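# Swap two shelf bins back into their color-marked spots

## Task

The two bins on the shelf sit in each other's places. Move each one into the shelf slot marked with that bin's own color, centered on its mark, open side toward the front, with all of its parts still inside. Because the board overhead is low, tilting a bin on the way in may be necessary. Each bin must be pushed fully back so it sits behind the shelf's front lip. At the end no bin may be left tilted or raised by the gripper, and everything must stay correct without the robot holding it.

## Robot and tools

Robot: a single Doosan M1013 six-joint arm carrying a Robotiq 2F-140 two-finger gripper. Three cameras give 504x504 images: cam_high, cam_low and cam_wrist (on the gripper; its true mounting may be up to about 51 mm and 29 degrees off the URDF frame wrist_camera_optical).

Frame: the scene frame has its origin on the tabletop right under the arm base, +z up, +x forward, +y to the left when looking along +x. The base may sit slightly tilted. The reported hand position can be off, more so when the arm is stretched out. end_effector_position is the point midway between the pads when closed; fingers extend along the gripper's +z and open along its y. Fingertips reach about 33 mm past that point when closed and 9 mm when fully open; closing pushes the tips roughly 24 mm farther from the arm, so keep that clearance above surfaces.

execute_actions: argument actions is a list holding at most one entry. Empty list: no command, returns state plus camera pictures. Action entry: rows (1 to 15 rows) and optional steps (4 to 15, default 15); each step lasts 1/30 s, row k is used at step k and the final row repeats to fill. Wait entry: steps only (up to 300), with no rows; it returns once that many steps have elapsed since the previous result, reply time included. Optional pictures true/false requests images. A refused call moves nothing.

Row layout: one flat list of 9 numbers for the one arm. First six are absolute joint target angles in radians, same order and meaning as the Joint positions line: joint_1 waist (-6.283..6.283), joint_2 shoulder (-6.283..6.283), joint_3 elbow (-2.792..2.792), joint_4 forearm roll, joint_5 wrist pitch, joint_6 wrist roll (each -6.283..6.283). The real end may differ by up to 0.010 rad. A target more than 0.010 rad beyond a range end, and farther out than the last reported angle, gets the call refused; targets past the real end are clipped to it and the result notes joint sent to its limit (possibly about an earlier move). Last three numbers, each in [-1, 1], are absolute gripper settings: position (+1 fully open at 140 mm, about -0.8 pads touch, -1 closes until blocked); force_limit (about 14 N at -1, 60 N at 0, 107 N at +1 for parts up to 40 mm wide); speed (about 30, 140, 250 mm/s at -1, 0, +1).

Motion: joint targets advance at most 2.09 rad/s (waist, shoulder), 3.14 (elbow), 3.93 (wrist joints), ramping over 0.3 s, with all joints timed to arrive together. Each step the sent target stays within 0.456 rad (waist, shoulder), 0.683 (elbow), 0.854 (wrist joints) of the measured angle, and is scaled back if it would move the gripper over 70 mm from where it is. The result is captured 4 steps before the action ends; those steps then run during your reply. The arm keeps heading to the last row until it nearly stalls or a step is HELD; after that only a new action moves or presses it further.

Gripping: send position -1, then confirm object_status 2. Codes: 0 moving, 1 blocked while opening, 2 blocked while closing, 3 reached target or pads met (thin items may still be held). Stopped fingers hold until position changes by 0.01 or more, or the object yields or slips. To squeeze harder while at status 2, raise force_limit and alternate position between -1 and -0.98. position_measured is in counts, 3 fully open to 230 closed, not linear in mm.

Result lines: end_effector_position (m), end_effector_quat_wxyz, linear and angular velocities (m/s, rad/s), Joint positions and Joint velocities (rad, rad/s), joint torques (with unit offsets and noise; change at rest only under contact or load), Flange force (has error, includes held weight, may read no reading), object_status, position_measured. joint command not followed means the clearance check altered or blocked targets (mounting blocks and posts count as the arm). HELD flags steps whose row was partly or wholly not sent. MOTOR HOT warns of heating under load; reaching the limit brakes the arm as an OVER-TEMPERATURE FAULT.

Faults: contact torque reaching a joint's load limit (waist 299, shoulder 299, elbow 140, each wrist joint 39.6 N m, held weight included), or 144 N of outside force anywhere on arm, tool or load, stops the arm for 10 s, drops the rest of the call, and lets the arm yield. Avoid such stops.

zoom_image: camera (cam_high, cam_low or cam_wrist) and region [x0, y0, x1, y1] in pixels of that camera's latest image, origin top-left, at most 504 by 504; returns a closer view, no motion.

read_manual: optional section, only "licences"; returns URDF licence text, no motion.

finished_scene: scene = the current scene's number. Ending a reply without any tool call ends everything.

Cautions: a brief tug on a held part or a shove on loose items can happen at random. Never let anything leave the table. Avoid drops, slips, slams, hard hits and heavy pushing; move smoothly. Before finishing, open the gripper and back away so each bin rests level and unsupported behind the lip.

Each tool is called after ">>>" by a JSON object that holds its "fn" and its "kwargs", one argument or row to a line.

## Session

>>> {"fn": "execute_actions", "kwargs": {
  "actions": []
}}

Scene clock: 0.00 s of 14400.00 s.
end_effector_position=(+0.2222, -0.3595, +0.3527) position_measured=3 object_status=3 end_effector_quat_wxyz=(-0.330, +0.730, +0.590, -0.101) end_effector_velocity=(+0.000, -0.000, +0.000) end_effector_angular_velocity=(+0.001, -0.001, -0.000)
Joint positions: [-0.958  0.155  1.738 -0.23   1.918 -0.725]
Joint velocities: [ 0.     0.    -0.001  0.001  0.    -0.   ]
Joint torques (N m, as the joint torque sensors report them, + toward a larger angle): no reading
Flange force (N, the push that the arm receives, along the gripper's own x y z axes): no reading

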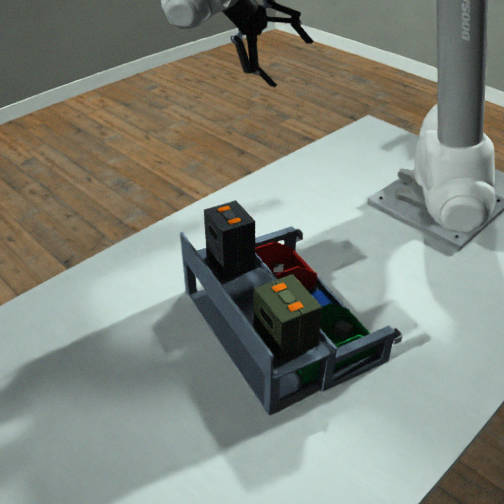

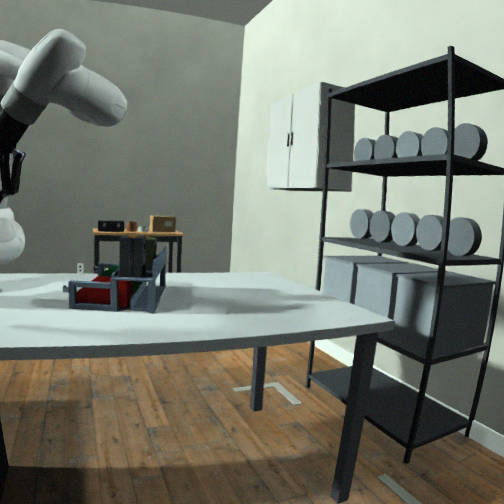

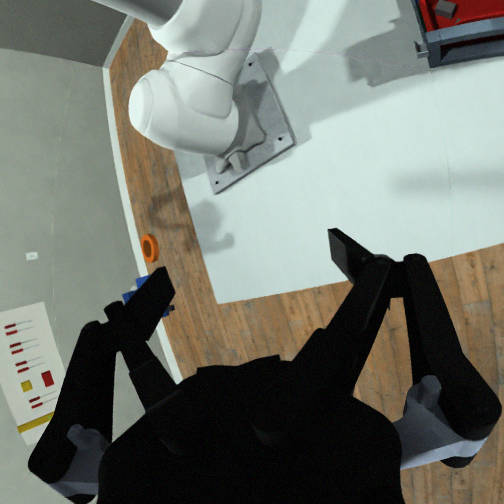

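>>> {"fn": "zoom_image", "kwargs": {
  "camera": "cam_high",
  "region": [160, 180, 420, 430]
}}

>>> {"fn": "zoom_image", "kwargs": {
  "camera": "cam_low",
  "region": [40, 210, 200, 330]
}}

>>> {"fn": "execute_actions", "kwargs": {
  "actions": [
    {"rows":[[0,-0.15,1.75,0,1.54,0,1,0,0]],"steps":15}
  ]
}}

>>> {"fn": "execute_actions", "kwargs": {
  "actions": [
    {"steps":60}
  ],
  "pictures": true
}}

Region (160, 180, 420, 430) of cam_high's 504x504 image, scaled by 1.938, with more detail than that image has; it fills the top 485 rows of this view, and the rest is white.

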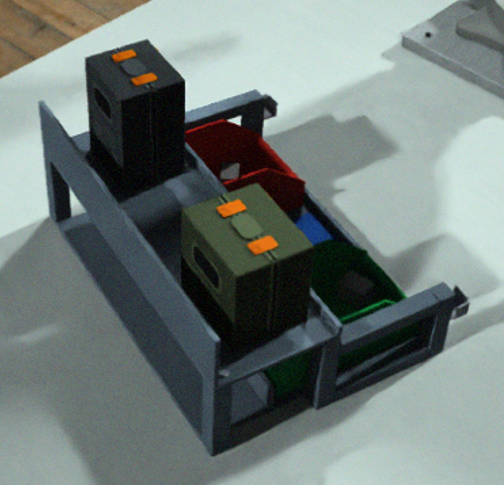

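Region (40, 210, 200, 330) of cam_low's 504x504 image, scaled by 3.150, with more detail than that image has; it fills the top 378 rows of this view, and the rest is white.

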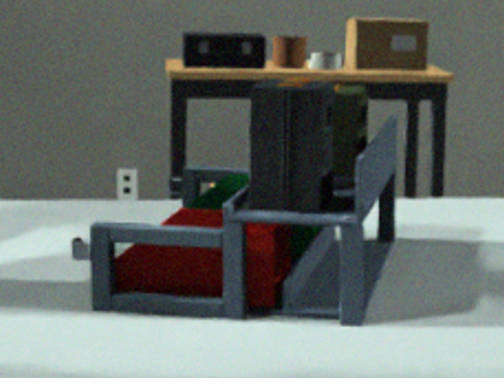

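Scene clock: 0.67 s of 14400.00 s.
end_effector_position=(+0.3318, -0.2877, +0.3753) position_measured=3 object_status=3 end_effector_quat_wxyz=(-0.166, +0.785, +0.587, -0.107) end_effector_velocity=(+0.346, +0.316, +0.088) end_effector_angular_velocity=(-0.617, -0.674, +0.065)
Joint positions: [-0.725  0.023  1.743 -0.13   1.754 -0.411]
Joint velocities: [ 0.862 -0.369  0.016  0.275 -0.452  0.871]
Joint torques (N m, as the joint torque sensors report them, + toward a larger angle): [ -2.59 -37.11 -34.29   2.84   1.82  -0.24]
Flange force (N, the push that the arm receives, along the gripper's own x y z axes): [1.1 1.5 -4.8]
Steps of this call (steps 1 to 9: nothing new was sent; steps 10 to 20: the first 11 steps of this action). Readings (joint positions | what the end effector reports):
10: [-0.958 0.155 1.738 -0.230 1.918 -0.724] | position_measured=3 object_status=3
11: [-0.955 0.153 1.739 -0.228 1.915 -0.719] | position_measured=3 object_status=3
13: [-0.925 0.134 1.739 -0.213 1.890 -0.671] | position_measured=3 object_status=3
17: [-0.812 0.064 1.742 -0.161 1.805 -0.508] | position_measured=3 object_status=3
20: the state above

Scene clock: 2.67 s of 14400.00 s.
end_effector_position=(+0.4651, +0.0486, +0.4335) position_measured=3 object_status=3 end_effector_quat_wxyz=(+0.002, +0.697, +0.717, -0.000) end_effector_velocity=(-0.000, +0.000, -0.000) end_effector_angular_velocity=(+0.000, +0.001, +0.000)
Joint positions: [ 0.   -0.15  1.75 -0.    1.54  0.  ]
Joint velocities: [-0. -0.  0.  0.  0. -0.]
Joint torques (N m, as the joint torque sensors report them, + toward a larger angle): [ -3.01 -26.04 -38.72   3.88   0.68  -0.08]
Flange force (N, the push that the arm receives, along the gripper's own x y z axes): [6.7 4.0 -3.9]
Kept back: nothing.
Steps of this call (steps 1 to 4: the last 4 steps of your previous action; steps 5 to 45: the robot went on to your last target; steps 46 to 60: nothing new was sent). Readings (joint positions | what the end effector reports):
1: [-0.696 0.011 1.744 -0.121 1.739 -0.382] | position_measured=3 object_status=3
2: [-0.666 -0.000 1.744 -0.113 1.725 -0.355] | position_measured=3 object_status=3
4: [-0.607 -0.021 1.745 -0.097 1.700 -0.307] | position_measured=3 object_status=3
8: [-0.486 -0.054 1.746 -0.072 1.658 -0.227] | position_measured=3 object_status=3
60: the state above
The arm was judged still, so your last target was given up. Only a new action makes it travel on or press farther. Fingers that are still opening or closing keep moving.

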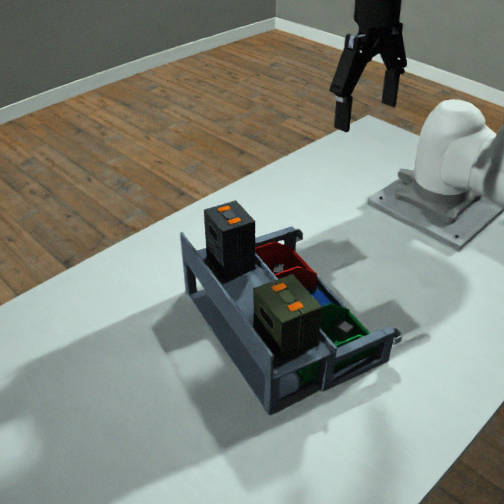

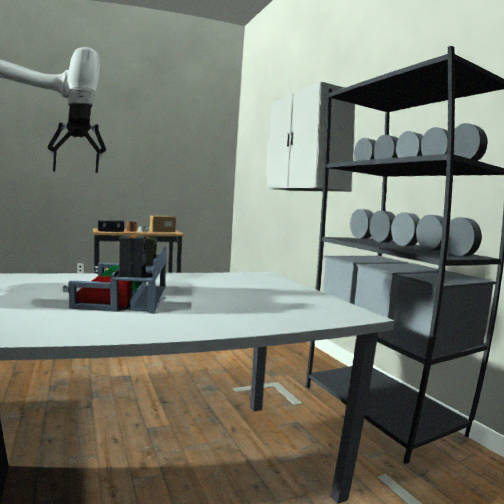

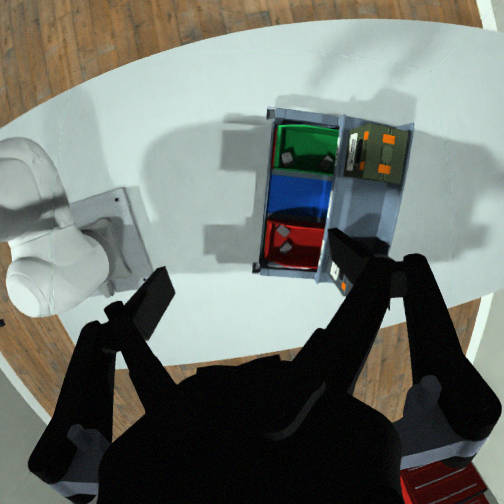

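>>> {"fn": "zoom_image", "kwargs": {
  "camera": "cam_wrist",
  "region": [230, 90, 430, 300]
}}

>>> {"fn": "execute_actions", "kwargs": {
  "actions": [
    {"rows":[[0.2,-0.15,1.95,0,1.1,1.77,1,0,0]],"steps":15}
  ]
}}

>>> {"fn": "execute_actions", "kwargs": {
  "actions": [
    {"steps":45}
  ],
  "pictures": true
}}

Region (230, 90, 430, 300) of cam_wrist's 504x504 image, scaled by 2.400, with more detail than that image has; it fills the left 480 columns of this view, and the rest is white.

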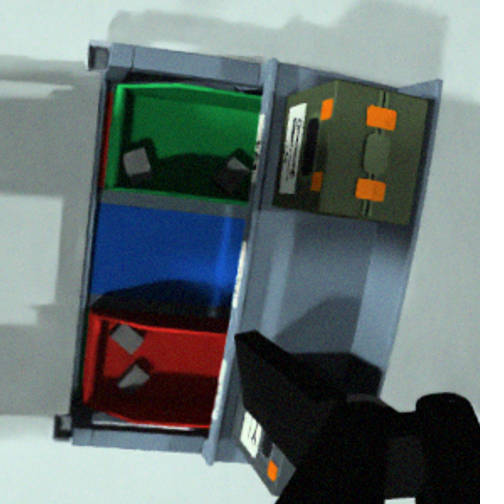

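Scene clock: 3.27 s of 14400.00 s.
end_effector_position=(+0.4978, +0.1106, +0.3694) position_measured=3 object_status=3 end_effector_quat_wxyz=(+0.029, +0.857, +0.510, +0.068) end_effector_velocity=(+0.083, +0.231, -0.210) end_effector_angular_velocity=(+0.568, -0.437, -2.918)
Joint positions: [ 0.121 -0.15   1.871  0.     1.273  0.646]
Joint velocities: [ 0.426 -0.     0.423  0.    -0.929  3.382]
Joint torques (N m, as the joint torque sensors report them, + toward a larger angle): [ -2.12 -23.83 -39.88   3.65  -0.37  -0.24]
Flange force (N, the push that the arm receives, along the gripper's own x y z axes): [0.9 -1.3 -6.0]
Steps of this call (steps 1 to 7: nothing new was sent; steps 8 to 18: the first 11 steps of this action). Readings (joint positions | what the end effector reports):
8: [0.000 -0.150 1.750 0.000 1.540 0.000] | position_measured=3 object_status=3
9: [0.001 -0.150 1.751 0.000 1.536 0.007] | position_measured=3 object_status=3
11: [0.014 -0.150 1.764 0.000 1.508 0.063] | position_measured=3 object_status=3
15: [0.075 -0.150 1.825 0.000 1.375 0.343] | position_measured=3 object_status=3
18: the state above

Scene clock: 4.77 s of 14400.00 s.
end_effector_position=(+0.5096, +0.1544, +0.3321) position_measured=3 object_status=3 end_effector_quat_wxyz=(-0.024, +0.993, +0.014, +0.118) end_effector_velocity=(-0.000, +0.000, +0.000) end_effector_angular_velocity=(+0.000, -0.001, -0.000)
Joint positions: [ 0.2  -0.15  1.95  0.    1.1   1.77]
Joint velocities: [-0.    -0.     0.     0.    -0.001  0.   ]
Joint torques (N m, as the joint torque sensors report them, + toward a larger angle): [ -0.16 -26.26 -38.76   3.59   0.     0.3 ]
Flange force (N, the push that the arm receives, along the gripper's own x y z axes): [4.7 -0.4 -1.1]
Kept back: nothing.
Steps of this call (steps 1 to 4: the last 4 steps of your previous action; steps 5 to 30: the robot went on to your last target; steps 31 to 45: nothing new was sent). Readings (joint positions | what the end effector reports):
1: [0.135 -0.150 1.885 0.000 1.243 0.765] | position_measured=3 object_status=3
2: [0.148 -0.150 1.898 0.000 1.215 0.891] | position_measured=3 object_status=3
4: [0.167 -0.150 1.917 0.000 1.172 1.144] | position_measured=3 object_status=3
8: [0.191 -0.150 1.941 0.000 1.120 1.562] | position_measured=3 object_status=3
45: the state above
The arm was judged still, so your last target was given up. Only a new action makes it travel on or press farther. Fingers that are still opening or closing keep moving.

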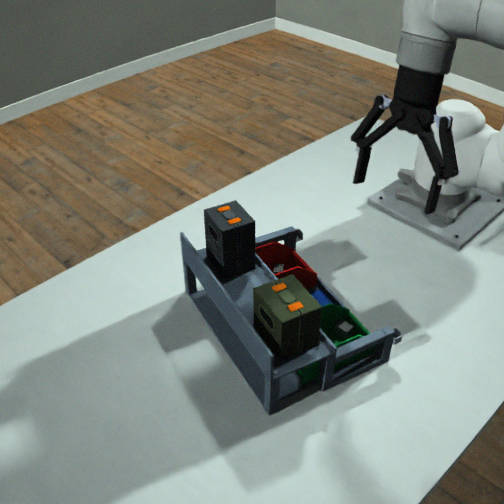

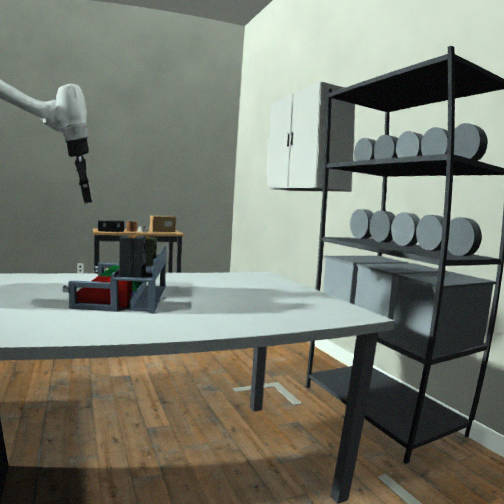

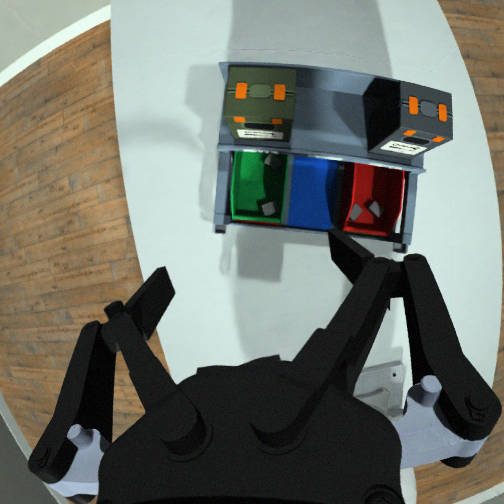

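>>> {"fn": "execute_actions", "kwargs": {
  "actions": [
    {"rows":[[0.1,0.006,2.043,0,1.093,1.70,-0.3,0,0]],"steps":15}
  ]
}}

>>> {"fn": "execute_actions", "kwargs": {
  "actions": [
    {"steps":25}
  ],
  "pictures": true
}}

Scene clock: 5.33 s of 14400.00 s.
end_effector_position=(+0.4915, +0.0986, +0.2001) position_measured=75 object_status=0 end_effector_quat_wxyz=(+0.002, +1.000, -0.001, +0.001) end_effector_velocity=(-0.018, -0.034, -0.071) end_effector_angular_velocity=(-0.018, +0.137, -0.020)
Joint positions: [ 0.101  0.005  2.042 -0.     1.093  1.701]
Joint velocities: [-0.062  0.093  0.049 -0.001 -0.004 -0.042]
Joint torques (N m, as the joint torque sensors report them, + toward a larger angle): [ 13.95 -86.44 -51.45   5.14   0.1    0.17]
Flange force (N, the push that the arm receives, along the gripper's own x y z axes): [2.8 -4.3 -1.7]
Steps of this call (steps 1 to 6: nothing new was sent; steps 7 to 17: the first 11 steps of this action). Readings (joint positions | what the end effector reports):
7: [0.200 -0.150 1.950 -0.000 1.100 1.770] | position_measured=3 object_status=0
8: [0.198 -0.147 1.952 -0.000 1.100 1.769] | position_measured=6 object_status=0
10: [0.179 -0.117 1.970 -0.000 1.098 1.756] | position_measured=21 object_status=0
14: [0.126 -0.034 2.019 -0.000 1.095 1.718] | position_measured=52 object_status=0
17: the state above

Scene clock: 6.17 s of 14400.00 s.
end_effector_position=(+0.4913, +0.0983, +0.1994) position_measured=167 object_status=3 end_effector_quat_wxyz=(+0.002, +1.000, -0.001, +0.000) end_effector_velocity=(+0.000, -0.000, -0.000) end_effector_angular_velocity=(-0.000, +0.001, +0.000)
Joint positions: [ 0.1    0.006  2.043 -0.     1.093  1.7  ]
Joint velocities: [ 0.     0.001 -0.    -0.     0.    -0.   ]
Joint torques (N m, as the joint torque sensors report them, + toward a larger angle): [  0.29 -36.93 -36.36   3.37   0.76   0.13]
Flange force (N, the push that the arm receives, along the gripper's own x y z axes): [0.3 1.1 0.4]
Kept back: nothing.
Steps of this call (steps 1 to 4: the last 4 steps of your previous action; steps 5 to 15: the robot went on to your last target; steps 16 to 25: nothing new was sent). Readings (joint positions | what the end effector reports):
1: [0.100 0.006 2.043 -0.000 1.093 1.700] | position_measured=82 object_status=0
2: [0.100 0.006 2.043 -0.000 1.093 1.700] | position_measured=90 object_status=0
4: [0.100 0.006 2.043 -0.000 1.093 1.700] | position_measured=105 object_status=0
8: [0.100 0.006 2.043 -0.000 1.093 1.700] | position_measured=135 object_status=0
25: the state above
The arm was judged still, so your last target was given up. Only a new action makes it travel on or press farther. Fingers that are still opening or closing keep moving.

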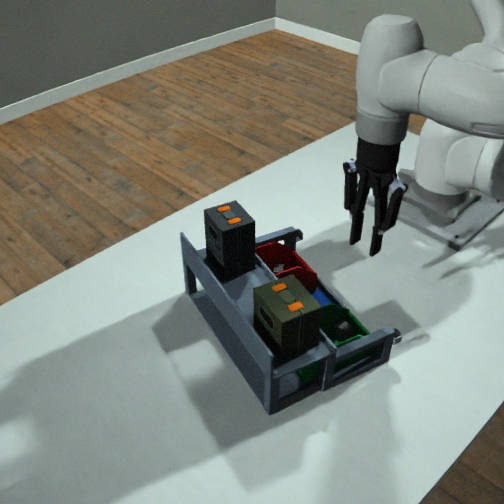

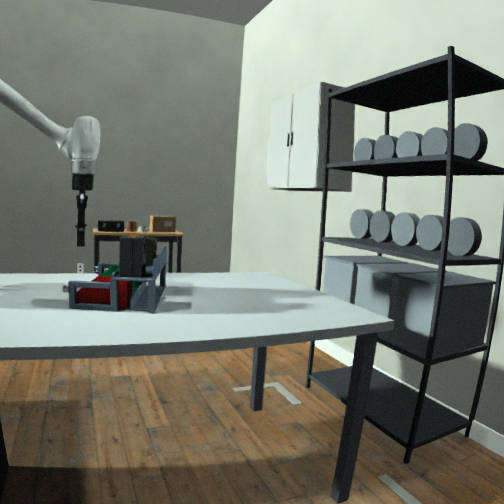

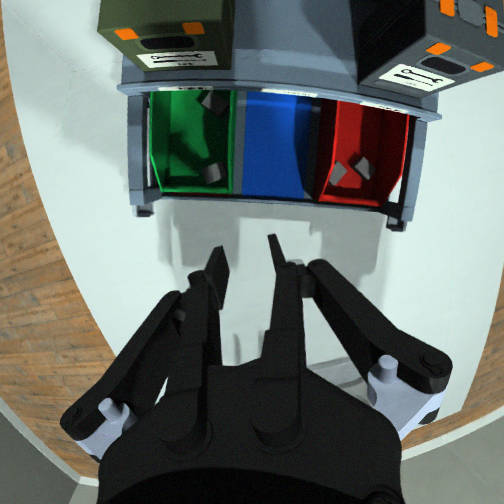

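>>> {"fn": "execute_actions", "kwargs": {
  "actions": [
    {"rows":[[0.1,0.085,2.128,0,0.928,1.70,-0.3,0,0]],"steps":15}
  ]
}}

>>> {"fn": "execute_actions", "kwargs": {
  "actions": [
    {"steps":10}
  ],
  "pictures": true
}}

>>> {"fn": "zoom_image", "kwargs": {
  "camera": "cam_low",
  "region": [40, 210, 200, 330]
}}

>>> {"fn": "zoom_image", "kwargs": {
  "camera": "cam_wrist",
  "region": [60, 40, 480, 300]
}}

Scene clock: 6.73 s of 14400.00 s.
end_effector_position=(+0.4920, +0.0981, +0.1196) position_measured=167 object_status=3 end_effector_quat_wxyz=(+0.002, +1.000, -0.001, +0.001) end_effector_velocity=(-0.001, +0.000, -0.001) end_effector_angular_velocity=(+0.000, +0.002, +0.001)
Joint positions: [0.1   0.085 2.128 0.    0.928 1.7  ]
Joint velocities: [ 0.     0.     0.002  0.    -0.001 -0.001]
Joint torques (N m, as the joint torque sensors report them, + toward a larger angle): [ -3.62 -36.73 -29.96   2.98   1.     0.24]
Flange force (N, the push that the arm receives, along the gripper's own x y z axes): [-1.3 -5.3 -2.9]
Steps of this call (steps 1 to 6: nothing new was sent; steps 7 to 17: the first 11 steps of this action). Readings (joint positions | what the end effector reports):
7: [0.100 0.006 2.043 0.000 1.093 1.700] | position_measured=167 object_status=3
8: [0.100 0.009 2.046 0.000 1.086 1.700] | position_measured=167 object_status=3
10: [0.100 0.035 2.075 0.000 1.030 1.700] | position_measured=167 object_status=3
14: [0.100 0.085 2.128 0.000 0.929 1.700] | position_measured=167 object_status=3
17: the state above

Scene clock: 7.07 s of 14400.00 s.
end_effector_position=(+0.4919, +0.0981, +0.1196) position_measured=167 object_status=3 end_effector_quat_wxyz=(+0.002, +1.000, -0.001, +0.001) end_effector_velocity=(+0.000, +0.000, +0.001) end_effector_angular_velocity=(+0.000, -0.001, -0.000)
Joint positions: [0.1   0.085 2.128 0.    0.928 1.7  ]
Joint velocities: [-0.    -0.001 -0.001  0.     0.001  0.   ]
Joint torques (N m, as the joint torque sensors report them, + toward a larger angle): [ -2.02 -40.55 -31.84   2.95   0.39  -0.07]
Flange force (N, the push that the arm receives, along the gripper's own x y z axes): [-0.3 -3.9 -2.4]
Kept back: nothing.
Steps of this call (steps 1 to 4: the last 4 steps of your previous action; steps 5 to 10: the robot went on to your last target). Readings (joint positions | what the end effector reports):
1: [0.100 0.085 2.128 0.000 0.928 1.700] | position_measured=167 object_status=3
2: [0.100 0.085 2.128 0.000 0.928 1.700] | position_measured=167 object_status=3
4: [0.100 0.085 2.128 0.000 0.928 1.700] | position_measured=167 object_status=3
8: [0.100 0.085 2.128 0.000 0.928 1.700] | position_measured=167 object_status=3
10: the state above

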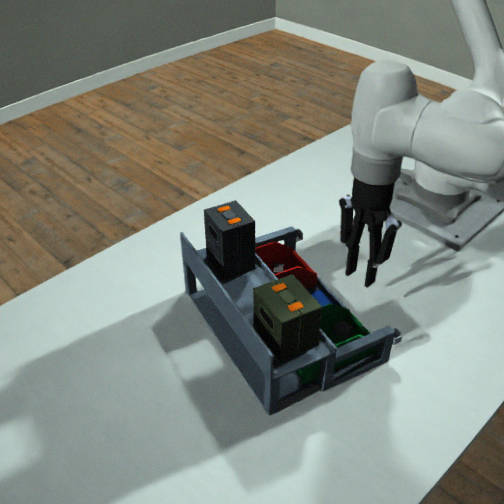

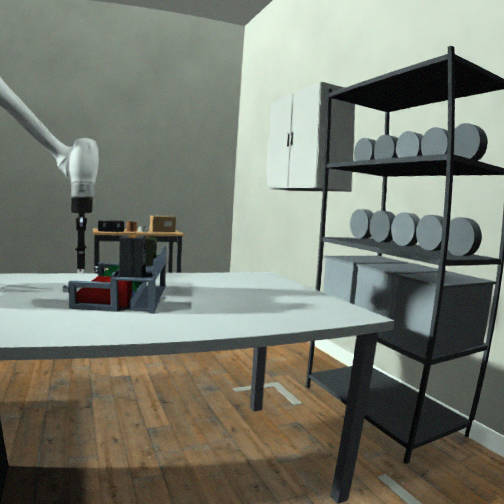

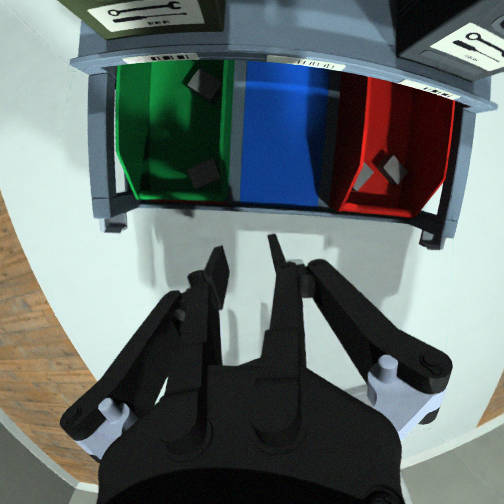

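Region (40, 210, 200, 330) of cam_low's 504x504 image, scaled by 3.150, with more detail than that image has; it fills the top 378 rows of this view, and the rest is white.

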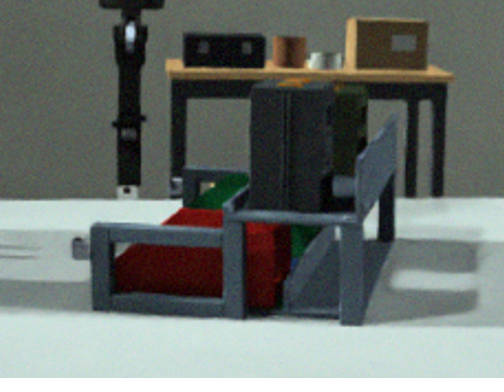

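Region (60, 40, 480, 300) of cam_wrist's 504x504 image, scaled by 1.200, with more detail than that image has; it fills the top 312 rows of this view, and the rest is white.

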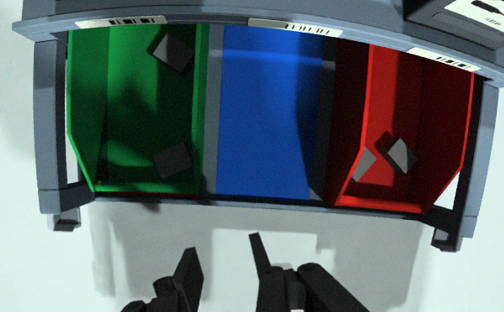

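>>> {"fn": "execute_actions", "kwargs": {
  "actions": [
    {"rows":[[0.13,0.123,2.099,-0.047,0.72,1.756,-0.45,0,0]],"steps":15}
  ]
}}

>>> {"fn": "execute_actions", "kwargs": {
  "actions": [
    {"steps":10}
  ],
  "pictures": true
}}

>>> {"fn": "zoom_image", "kwargs": {
  "camera": "cam_high",
  "region": [240, 200, 420, 380]
}}

>>> {"fn": "zoom_image", "kwargs": {
  "camera": "cam_low",
  "region": [40, 210, 200, 330]
}}

Scene clock: 7.93 s of 14400.00 s.
end_effector_position=(+0.5755, +0.1161, +0.1199) position_measured=186 object_status=0 end_effector_quat_wxyz=(+0.002, +0.995, +0.002, +0.101) end_effector_velocity=(+0.001, +0.000, +0.000) end_effector_angular_velocity=(+0.001, -0.002, -0.001)
Joint positions: [ 0.13   0.123  2.099 -0.047  0.72   1.756]
Joint velocities: [ 0.     0.     0.    -0.    -0.003  0.001]
Joint torques (N m, as the joint torque sensors report them, + toward a larger angle): [ -3.85 -45.1  -32.16   2.82  -0.06   0.2 ]
Flange force (N, the push that the arm receives, along the gripper's own x y z axes): [0.1 -6.3 -1.6]
Steps of this call (steps 1 to 15: the robot went on to your last target; steps 16 to 26: the first 11 steps of this action). Readings (joint positions | what the end effector reports):
16: [0.100 0.085 2.128 -0.000 0.928 1.700] | position_measured=167 object_status=0
17: [0.101 0.086 2.127 -0.002 0.921 1.701] | position_measured=170 object_status=0
19: [0.109 0.096 2.119 -0.014 0.865 1.716] | position_measured=184 object_status=0
23: [0.129 0.122 2.100 -0.046 0.726 1.754] | position_measured=186 object_status=0
26: the state above

Scene clock: 8.27 s of 14400.00 s.
end_effector_position=(+0.5756, +0.1161, +0.1199) position_measured=186 object_status=3 end_effector_quat_wxyz=(+0.002, +0.995, +0.002, +0.102) end_effector_velocity=(-0.000, +0.000, -0.000) end_effector_angular_velocity=(-0.000, +0.001, +0.001)
Joint positions: [ 0.13   0.123  2.099 -0.047  0.72   1.756]
Joint velocities: [ 0.     0.001  0.     0.    -0.    -0.001]
Joint torques (N m, as the joint torque sensors report them, + toward a larger angle): [ -1.62 -43.6  -30.74   2.83   0.19   0.25]
Flange force (N, the push that the arm receives, along the gripper's own x y z axes): [1.6 -2.0 -4.0]
Kept back: nothing.
Steps of this call (steps 1 to 4: the last 4 steps of your previous action; steps 5 to 10: the robot went on to your last target). Readings (joint positions | what the end effector reports):
1: [0.130 0.123 2.099 -0.047 0.720 1.756] | position_measured=186 object_status=0
2: [0.130 0.123 2.099 -0.047 0.720 1.756] | position_measured=186 object_status=0
4: [0.130 0.123 2.099 -0.047 0.720 1.756] | position_measured=186 object_status=3
8: [0.130 0.123 2.099 -0.047 0.720 1.756] | position_measured=186 object_status=3
10: the state above

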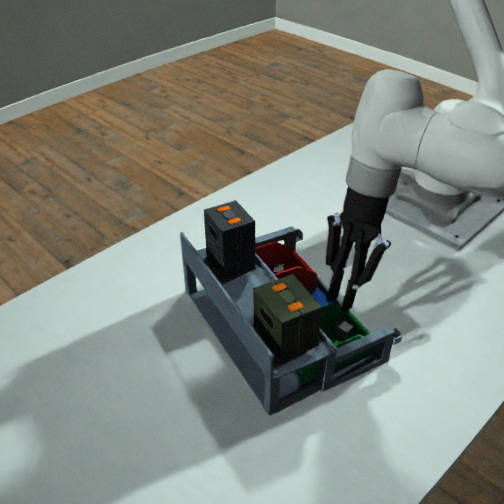

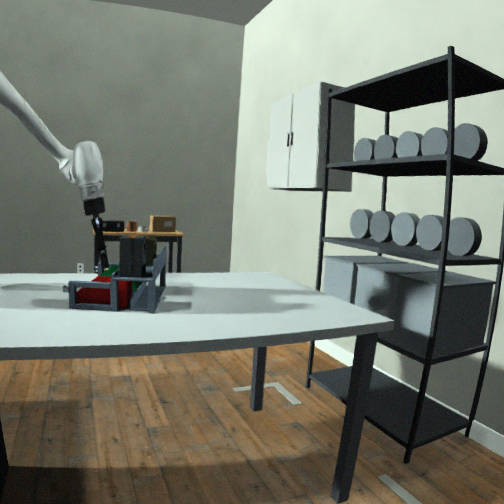

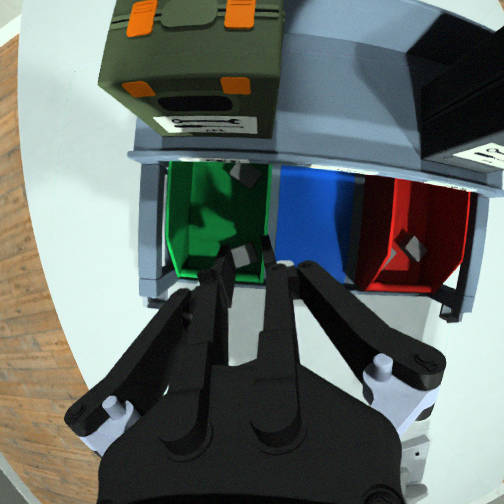

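Region (240, 200, 420, 380) of cam_high's 504x504 image, scaled by 2.800, with more detail than that image has.

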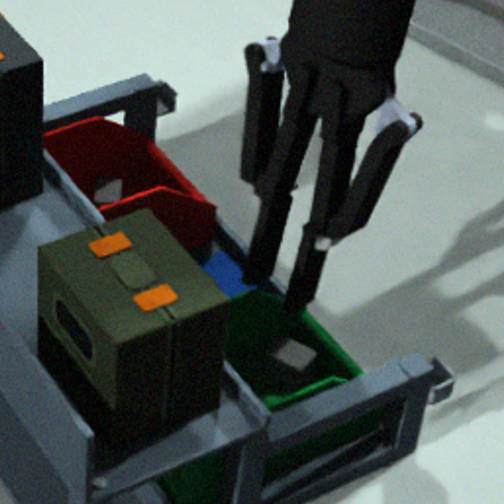

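Region (40, 210, 200, 330) of cam_low's 504x504 image, scaled by 3.150, with more detail than that image has; it fills the top 378 rows of this view, and the rest is white.

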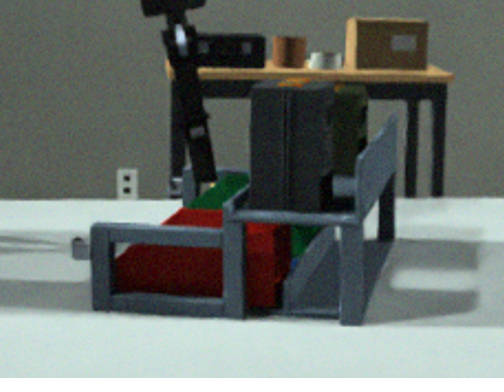

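>>> {"fn": "execute_actions", "kwargs": {
  "actions": [
    {"rows":[[0.108,0.135,2.085,-0.043,0.72,1.73,-0.45,0,0],[0.108,0.135,2.085,-0.043,0.72,1.73,-0.45,0,0],[0.108,0.135,2.085,-0.043,0.72,1.73,-0.45,0,0],[0.108,0.135,2.085,-0.043,0.72,1.73,-0.45,0,0],[0.108,0.135,2.085,-0.043,0.72,1.73,-0.45,0,0],[0.108,0.135,2.085,-0.043,0.72,1.73,-0.45,0,0],[0.106,0.185,2.103,-0.042,0.653,1.73,-0.45,0,0]],"steps":15}
  ]
}}

>>> {"fn": "execute_actions", "kwargs": {
  "actions": [
    {"steps":12}
  ],
  "pictures": true
}}

>>> {"fn": "zoom_image", "kwargs": {
  "camera": "cam_wrist",
  "region": [120, 120, 400, 320]
}}

>>> {"fn": "zoom_image", "kwargs": {
  "camera": "cam_low",
  "region": [40, 210, 200, 330]
}}

Scene clock: 8.93 s of 14400.00 s.
end_effector_position=(+0.5916, +0.1058, +0.0892) position_measured=186 object_status=3 end_effector_quat_wxyz=(+0.002, +0.995, +0.003, +0.101) end_effector_velocity=(+0.038, +0.002, -0.187) end_effector_angular_velocity=(+0.013, +0.011, -0.005)
Joint positions: [ 0.106  0.179  2.102 -0.042  0.662  1.73 ]
Joint velocities: [-0.013  0.284  0.082  0.007 -0.357 -0.   ]
Joint torques (N m, as the joint torque sensors report them, + toward a larger angle): [  5.17 -91.86 -43.5    4.43   0.09  -0.06]
Flange force (N, the push that the arm receives, along the gripper's own x y z axes): [-0.5 -3.1 -2.3]
Steps of this call (steps 1 to 9: the robot went on to your last target; steps 10 to 20: the first 11 steps of this action). Readings (joint positions | what the end effector reports):
10: [0.130 0.123 2.099 -0.047 0.720 1.756] | position_measured=186 object_status=3
11: [0.127 0.125 2.097 -0.047 0.720 1.753] | position_measured=186 object_status=3
13: [0.110 0.134 2.086 -0.044 0.720 1.733] | position_measured=186 object_status=3
17: [0.108 0.139 2.087 -0.043 0.715 1.730] | position_measured=186 object_status=3
20: the state above

Scene clock: 9.33 s of 14400.00 s.
end_effector_position=(+0.5928, +0.1059, +0.0855) position_measured=186 object_status=3 end_effector_quat_wxyz=(+0.001, +0.995, +0.003, +0.102) end_effector_velocity=(+0.001, +0.000, +0.001) end_effector_angular_velocity=(-0.000, -0.003, +0.001)
Joint positions: [ 0.106  0.185  2.103 -0.042  0.653  1.73 ]
Joint velocities: [ 0.    -0.001 -0.001 -0.001 -0.    -0.   ]
Joint torques (N m, as the joint torque sensors report them, + toward a larger angle): [ -2.83 -48.13 -30.01   2.66   0.19  -0.16]
Flange force (N, the push that the arm receives, along the gripper's own x y z axes): [-0.9 -4.8 -3.9]
Kept back: nothing.
Steps of this call (steps 1 to 4: the last 4 steps of your previous action; steps 5 to 12: the robot went on to your last target). Readings (joint positions | what the end effector reports):
1: [0.106 0.185 2.103 -0.042 0.654 1.730] | position_measured=186 object_status=3
2: [0.106 0.185 2.103 -0.042 0.653 1.730] | position_measured=186 object_status=3
4: [0.106 0.185 2.103 -0.042 0.653 1.730] | position_measured=186 object_status=3
8: [0.106 0.185 2.103 -0.042 0.653 1.730] | position_measured=186 object_status=3
12: the state above

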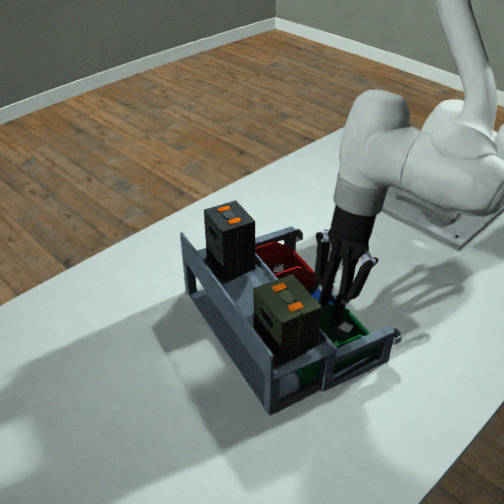

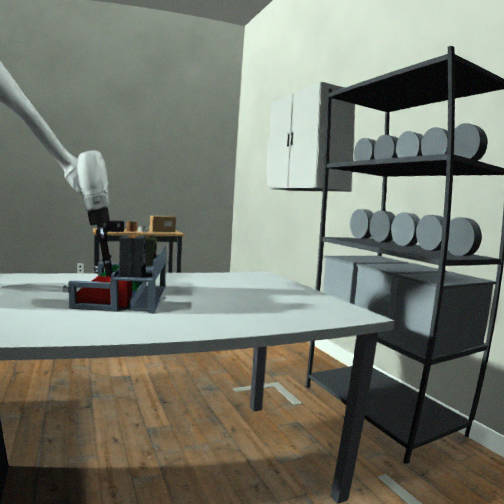

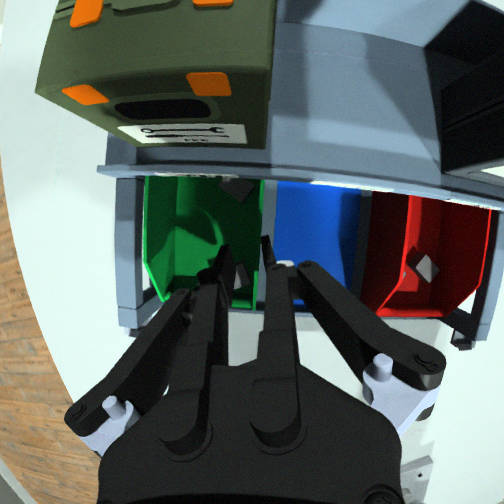

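Region (120, 120, 400, 320) of cam_wrist's 504x504 image, scaled by 1.800, with more detail than that image has; it fills the top 360 rows of this view, and the rest is white.

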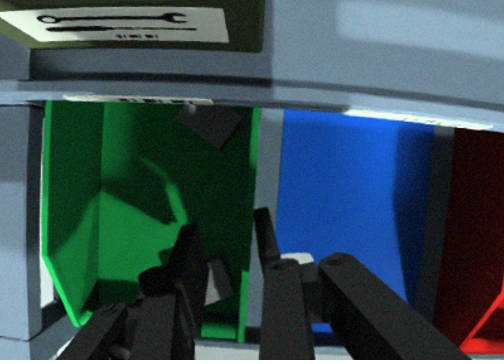

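Region (40, 210, 200, 330) of cam_low's 504x504 image, scaled by 3.150, with more detail than that image has; it fills the top 378 rows of this view, and the rest is white.

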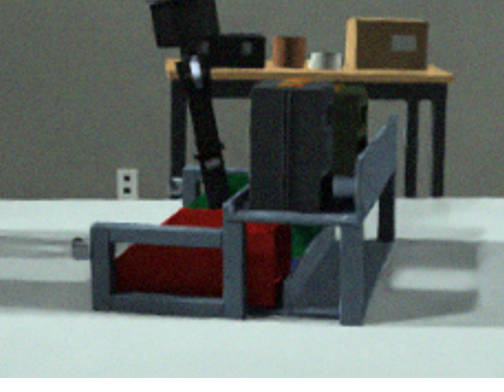

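>>> {"fn": "execute_actions", "kwargs": {
  "actions": [
    {"rows":[[0.092,0.185,2.103,-0.04,0.653,1.715,-0.45,0,0],[0.092,0.185,2.103,-0.04,0.653,1.715,-0.45,0,0],[0.092,0.185,2.103,-0.04,0.653,1.715,-0.45,0,0],[0.092,0.185,2.103,-0.04,0.653,1.715,-0.45,0,0],[0.092,0.2,2.108,-0.04,0.633,1.715,-0.45,0,0],[0.092,0.215,2.113,-0.04,0.613,1.715,-0.45,0,0]],"steps":15}
  ]
}}

>>> {"fn": "execute_actions", "kwargs": {
  "actions": [
    {"steps":8}
  ],
  "pictures": true
}}

>>> {"fn": "zoom_image", "kwargs": {
  "camera": "cam_wrist",
  "region": [120, 120, 400, 320]
}}

Scene clock: 9.93 s of 14400.00 s.
end_effector_position=(+0.5973, +0.0988, +0.0653) position_measured=186 object_status=3 end_effector_quat_wxyz=(+0.001, +0.995, +0.003, +0.101) end_effector_velocity=(+0.001, +0.000, +0.000) end_effector_angular_velocity=(+0.000, -0.002, -0.001)
Joint positions: [ 0.092  0.215  2.113 -0.04   0.613  1.715]
Joint velocities: [ 0.     0.    -0.001 -0.    -0.001  0.001]
Joint torques (N m, as the joint torque sensors report them, + toward a larger angle): [ -2.49 -48.96 -28.04   2.65   0.12  -0.15]
Flange force (N, the push that the arm receives, along the gripper's own x y z axes): [0.4 -4.0 -4.2]
Steps of this call (steps 1 to 7: the robot went on to your last target; steps 8 to 18: the first 11 steps of this action). Readings (joint positions | what the end effector reports):
8: [0.106 0.185 2.103 -0.042 0.653 1.730] | position_measured=186 object_status=3
9: [0.102 0.185 2.103 -0.042 0.653 1.726] | position_measured=186 object_status=3
11: [0.093 0.185 2.103 -0.040 0.653 1.716] | position_measured=186 object_status=3
15: [0.092 0.209 2.111 -0.040 0.621 1.715] | position_measured=186 object_status=3
18: the state above

Scene clock: 10.20 s of 14400.00 s.
end_effector_position=(+0.5973, +0.0988, +0.0653) position_measured=186 object_status=3 end_effector_quat_wxyz=(+0.001, +0.995, +0.003, +0.101) end_effector_velocity=(+0.001, -0.000, +0.000) end_effector_angular_velocity=(-0.000, -0.001, +0.001)
Joint positions: [ 0.092  0.215  2.113 -0.04   0.613  1.715]
Joint velocities: [ 0.     0.    -0.001 -0.001 -0.    -0.001]
Joint torques (N m, as the joint torque sensors report them, + toward a larger angle): [ -0.17 -47.61 -28.03   2.47   0.32  -0.14]
Flange force (N, the push that the arm receives, along the gripper's own x y z axes): [-0.9 0.7 -7.2]
Kept back: nothing.
Steps of this call (steps 1 to 4: the last 4 steps of your previous action; steps 5 to 8: the robot went on to your last target). Readings (joint positions | what the end effector reports):
1: [0.092 0.215 2.113 -0.040 0.613 1.715] | position_measured=186 object_status=3
2: [0.092 0.215 2.113 -0.040 0.613 1.715] | position_measured=186 object_status=3
4: [0.092 0.215 2.113 -0.040 0.613 1.715] | position_measured=186 object_status=3
8: the state above

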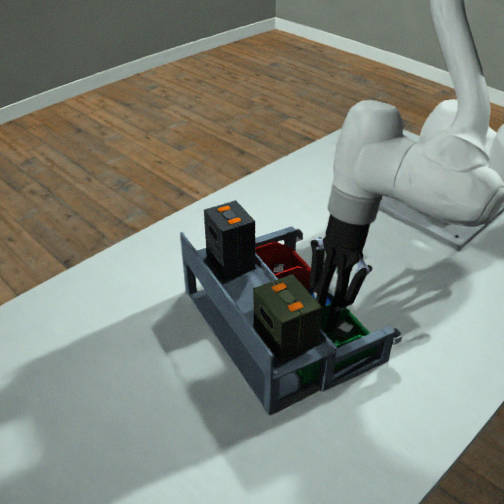

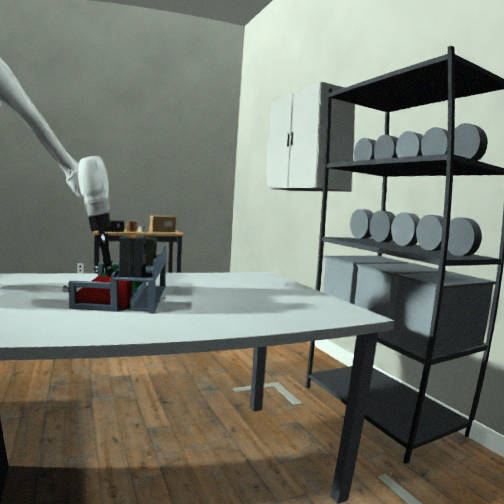

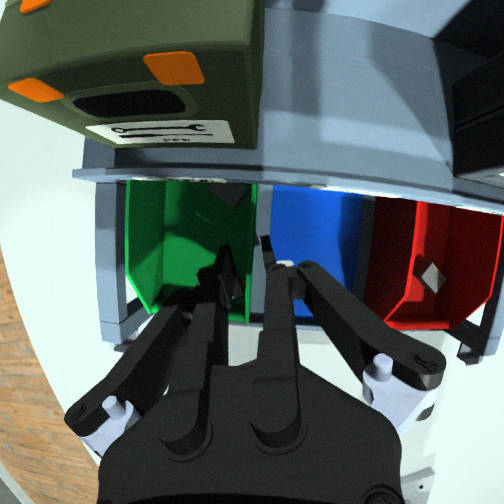

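Region (120, 120, 400, 320) of cam_wrist's 504x504 image, scaled by 1.800, with more detail than that image has; it fills the top 360 rows of this view, and the rest is white.

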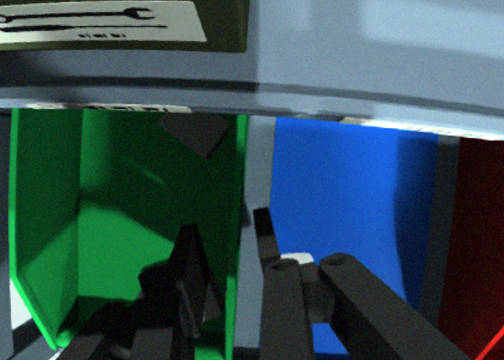

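>>> {"fn": "execute_actions", "kwargs": {
  "actions": [
    {"rows":[[0.088,0.222,2.115,-0.04,0.604,1.712,-1,0.5,-0.6]],"steps":15}
  ]
}}

>>> {"fn": "execute_actions", "kwargs": {
  "actions": [
    {"steps":15}
  ],
  "pictures": true
}}

>>> {"fn": "zoom_image", "kwargs": {
  "camera": "cam_wrist",
  "region": [120, 120, 400, 320]
}}

Scene clock: 10.77 s of 14400.00 s.
end_effector_position=(+0.5985, +0.0964, +0.0607) position_measured=223 object_status=0 end_effector_quat_wxyz=(+0.002, +0.995, +0.002, +0.101) end_effector_velocity=(+0.000, -0.000, -0.000) end_effector_angular_velocity=(+0.000, -0.000, -0.000)
Joint positions: [ 0.088  0.222  2.115 -0.04   0.604  1.712]
Joint velocities: [-0.  0. -0.  0. -0. -0.]
Joint torques (N m, as the joint torque sensors report them, + toward a larger angle): [ 15.51 -44.88 -27.71   6.15  -1.5   -2.48]
Flange force (N, the push that the arm receives, along the gripper's own x y z axes): [-1.1 21.3 -14.6]
Steps of this call (steps 1 to 6: the robot went on to your last target; steps 7 to 17: the first 11 steps of this action). Readings (joint positions | what the end effector reports):
7: [0.092 0.215 2.113 -0.040 0.613 1.715] | position_measured=186 object_status=0
8: [0.090 0.218 2.113 -0.040 0.609 1.714] | position_measured=188 object_status=0
10: [0.088 0.222 2.115 -0.040 0.604 1.712] | position_measured=196 object_status=0
14: [0.088 0.222 2.115 -0.040 0.604 1.712] | position_measured=212 object_status=0
17: the state above

Scene clock: 11.27 s of 14400.00 s.
end_effector_position=(+0.5985, +0.0965, +0.0607) position_measured=224 object_status=2 end_effector_quat_wxyz=(+0.002, +0.995, +0.002, +0.101) end_effector_velocity=(-0.000, +0.000, -0.000) end_effector_angular_velocity=(+0.000, +0.001, +0.001)
Joint positions: [ 0.088  0.222  2.115 -0.04   0.604  1.712]
Joint velocities: [ 0.  0.  0.  0. -0. -0.]
Joint torques (N m, as the joint torque sensors report them, + toward a larger angle): [ 17.8  -43.92 -26.36   6.55  -1.64  -2.52]
Flange force (N, the push that the arm receives, along the gripper's own x y z axes): [1.4 25.8 -16.9]
Kept back: nothing.
Steps of this call (steps 1 to 4: the last 4 steps of your previous action; steps 5 to 15: the robot went on to your last target). Readings (joint positions | what the end effector reports):
1: [0.088 0.222 2.115 -0.040 0.604 1.712] | position_measured=224 object_status=0
2: [0.088 0.222 2.115 -0.040 0.604 1.712] | position_measured=224 object_status=0
4: [0.088 0.222 2.115 -0.040 0.604 1.712] | position_measured=224 object_status=0
8: [0.088 0.222 2.115 -0.040 0.604 1.712] | position_measured=224 object_status=2
15: the state above
The arm was judged still, so your last target was given up. Only a new action makes it travel on or press farther. Fingers that are still opening or closing keep moving.

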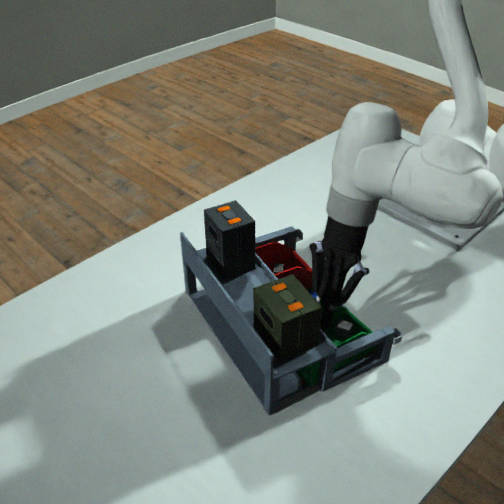

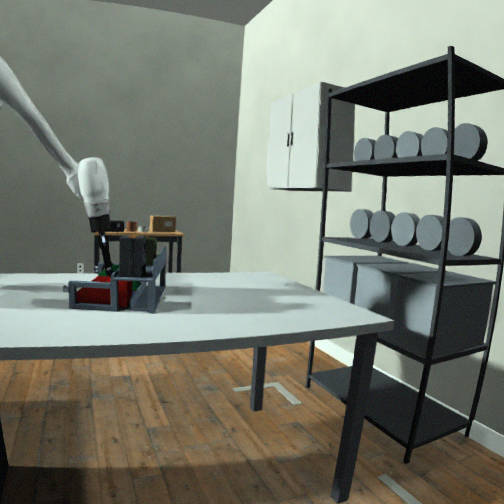

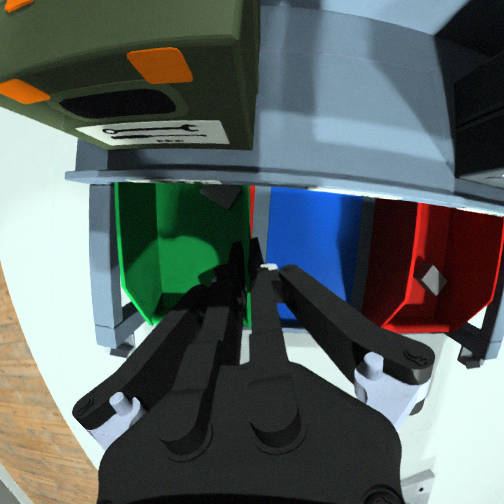

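Region (120, 120, 400, 320) of cam_wrist's 504x504 image, scaled by 1.800, with more detail than that image has; it fills the top 360 rows of this view, and the rest is white.

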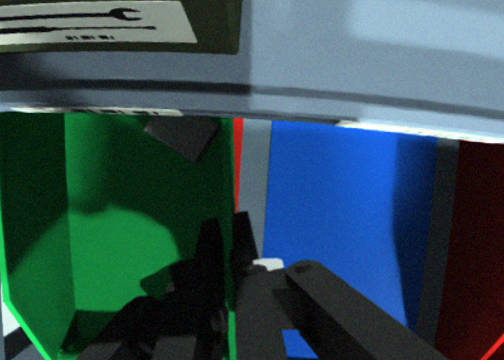

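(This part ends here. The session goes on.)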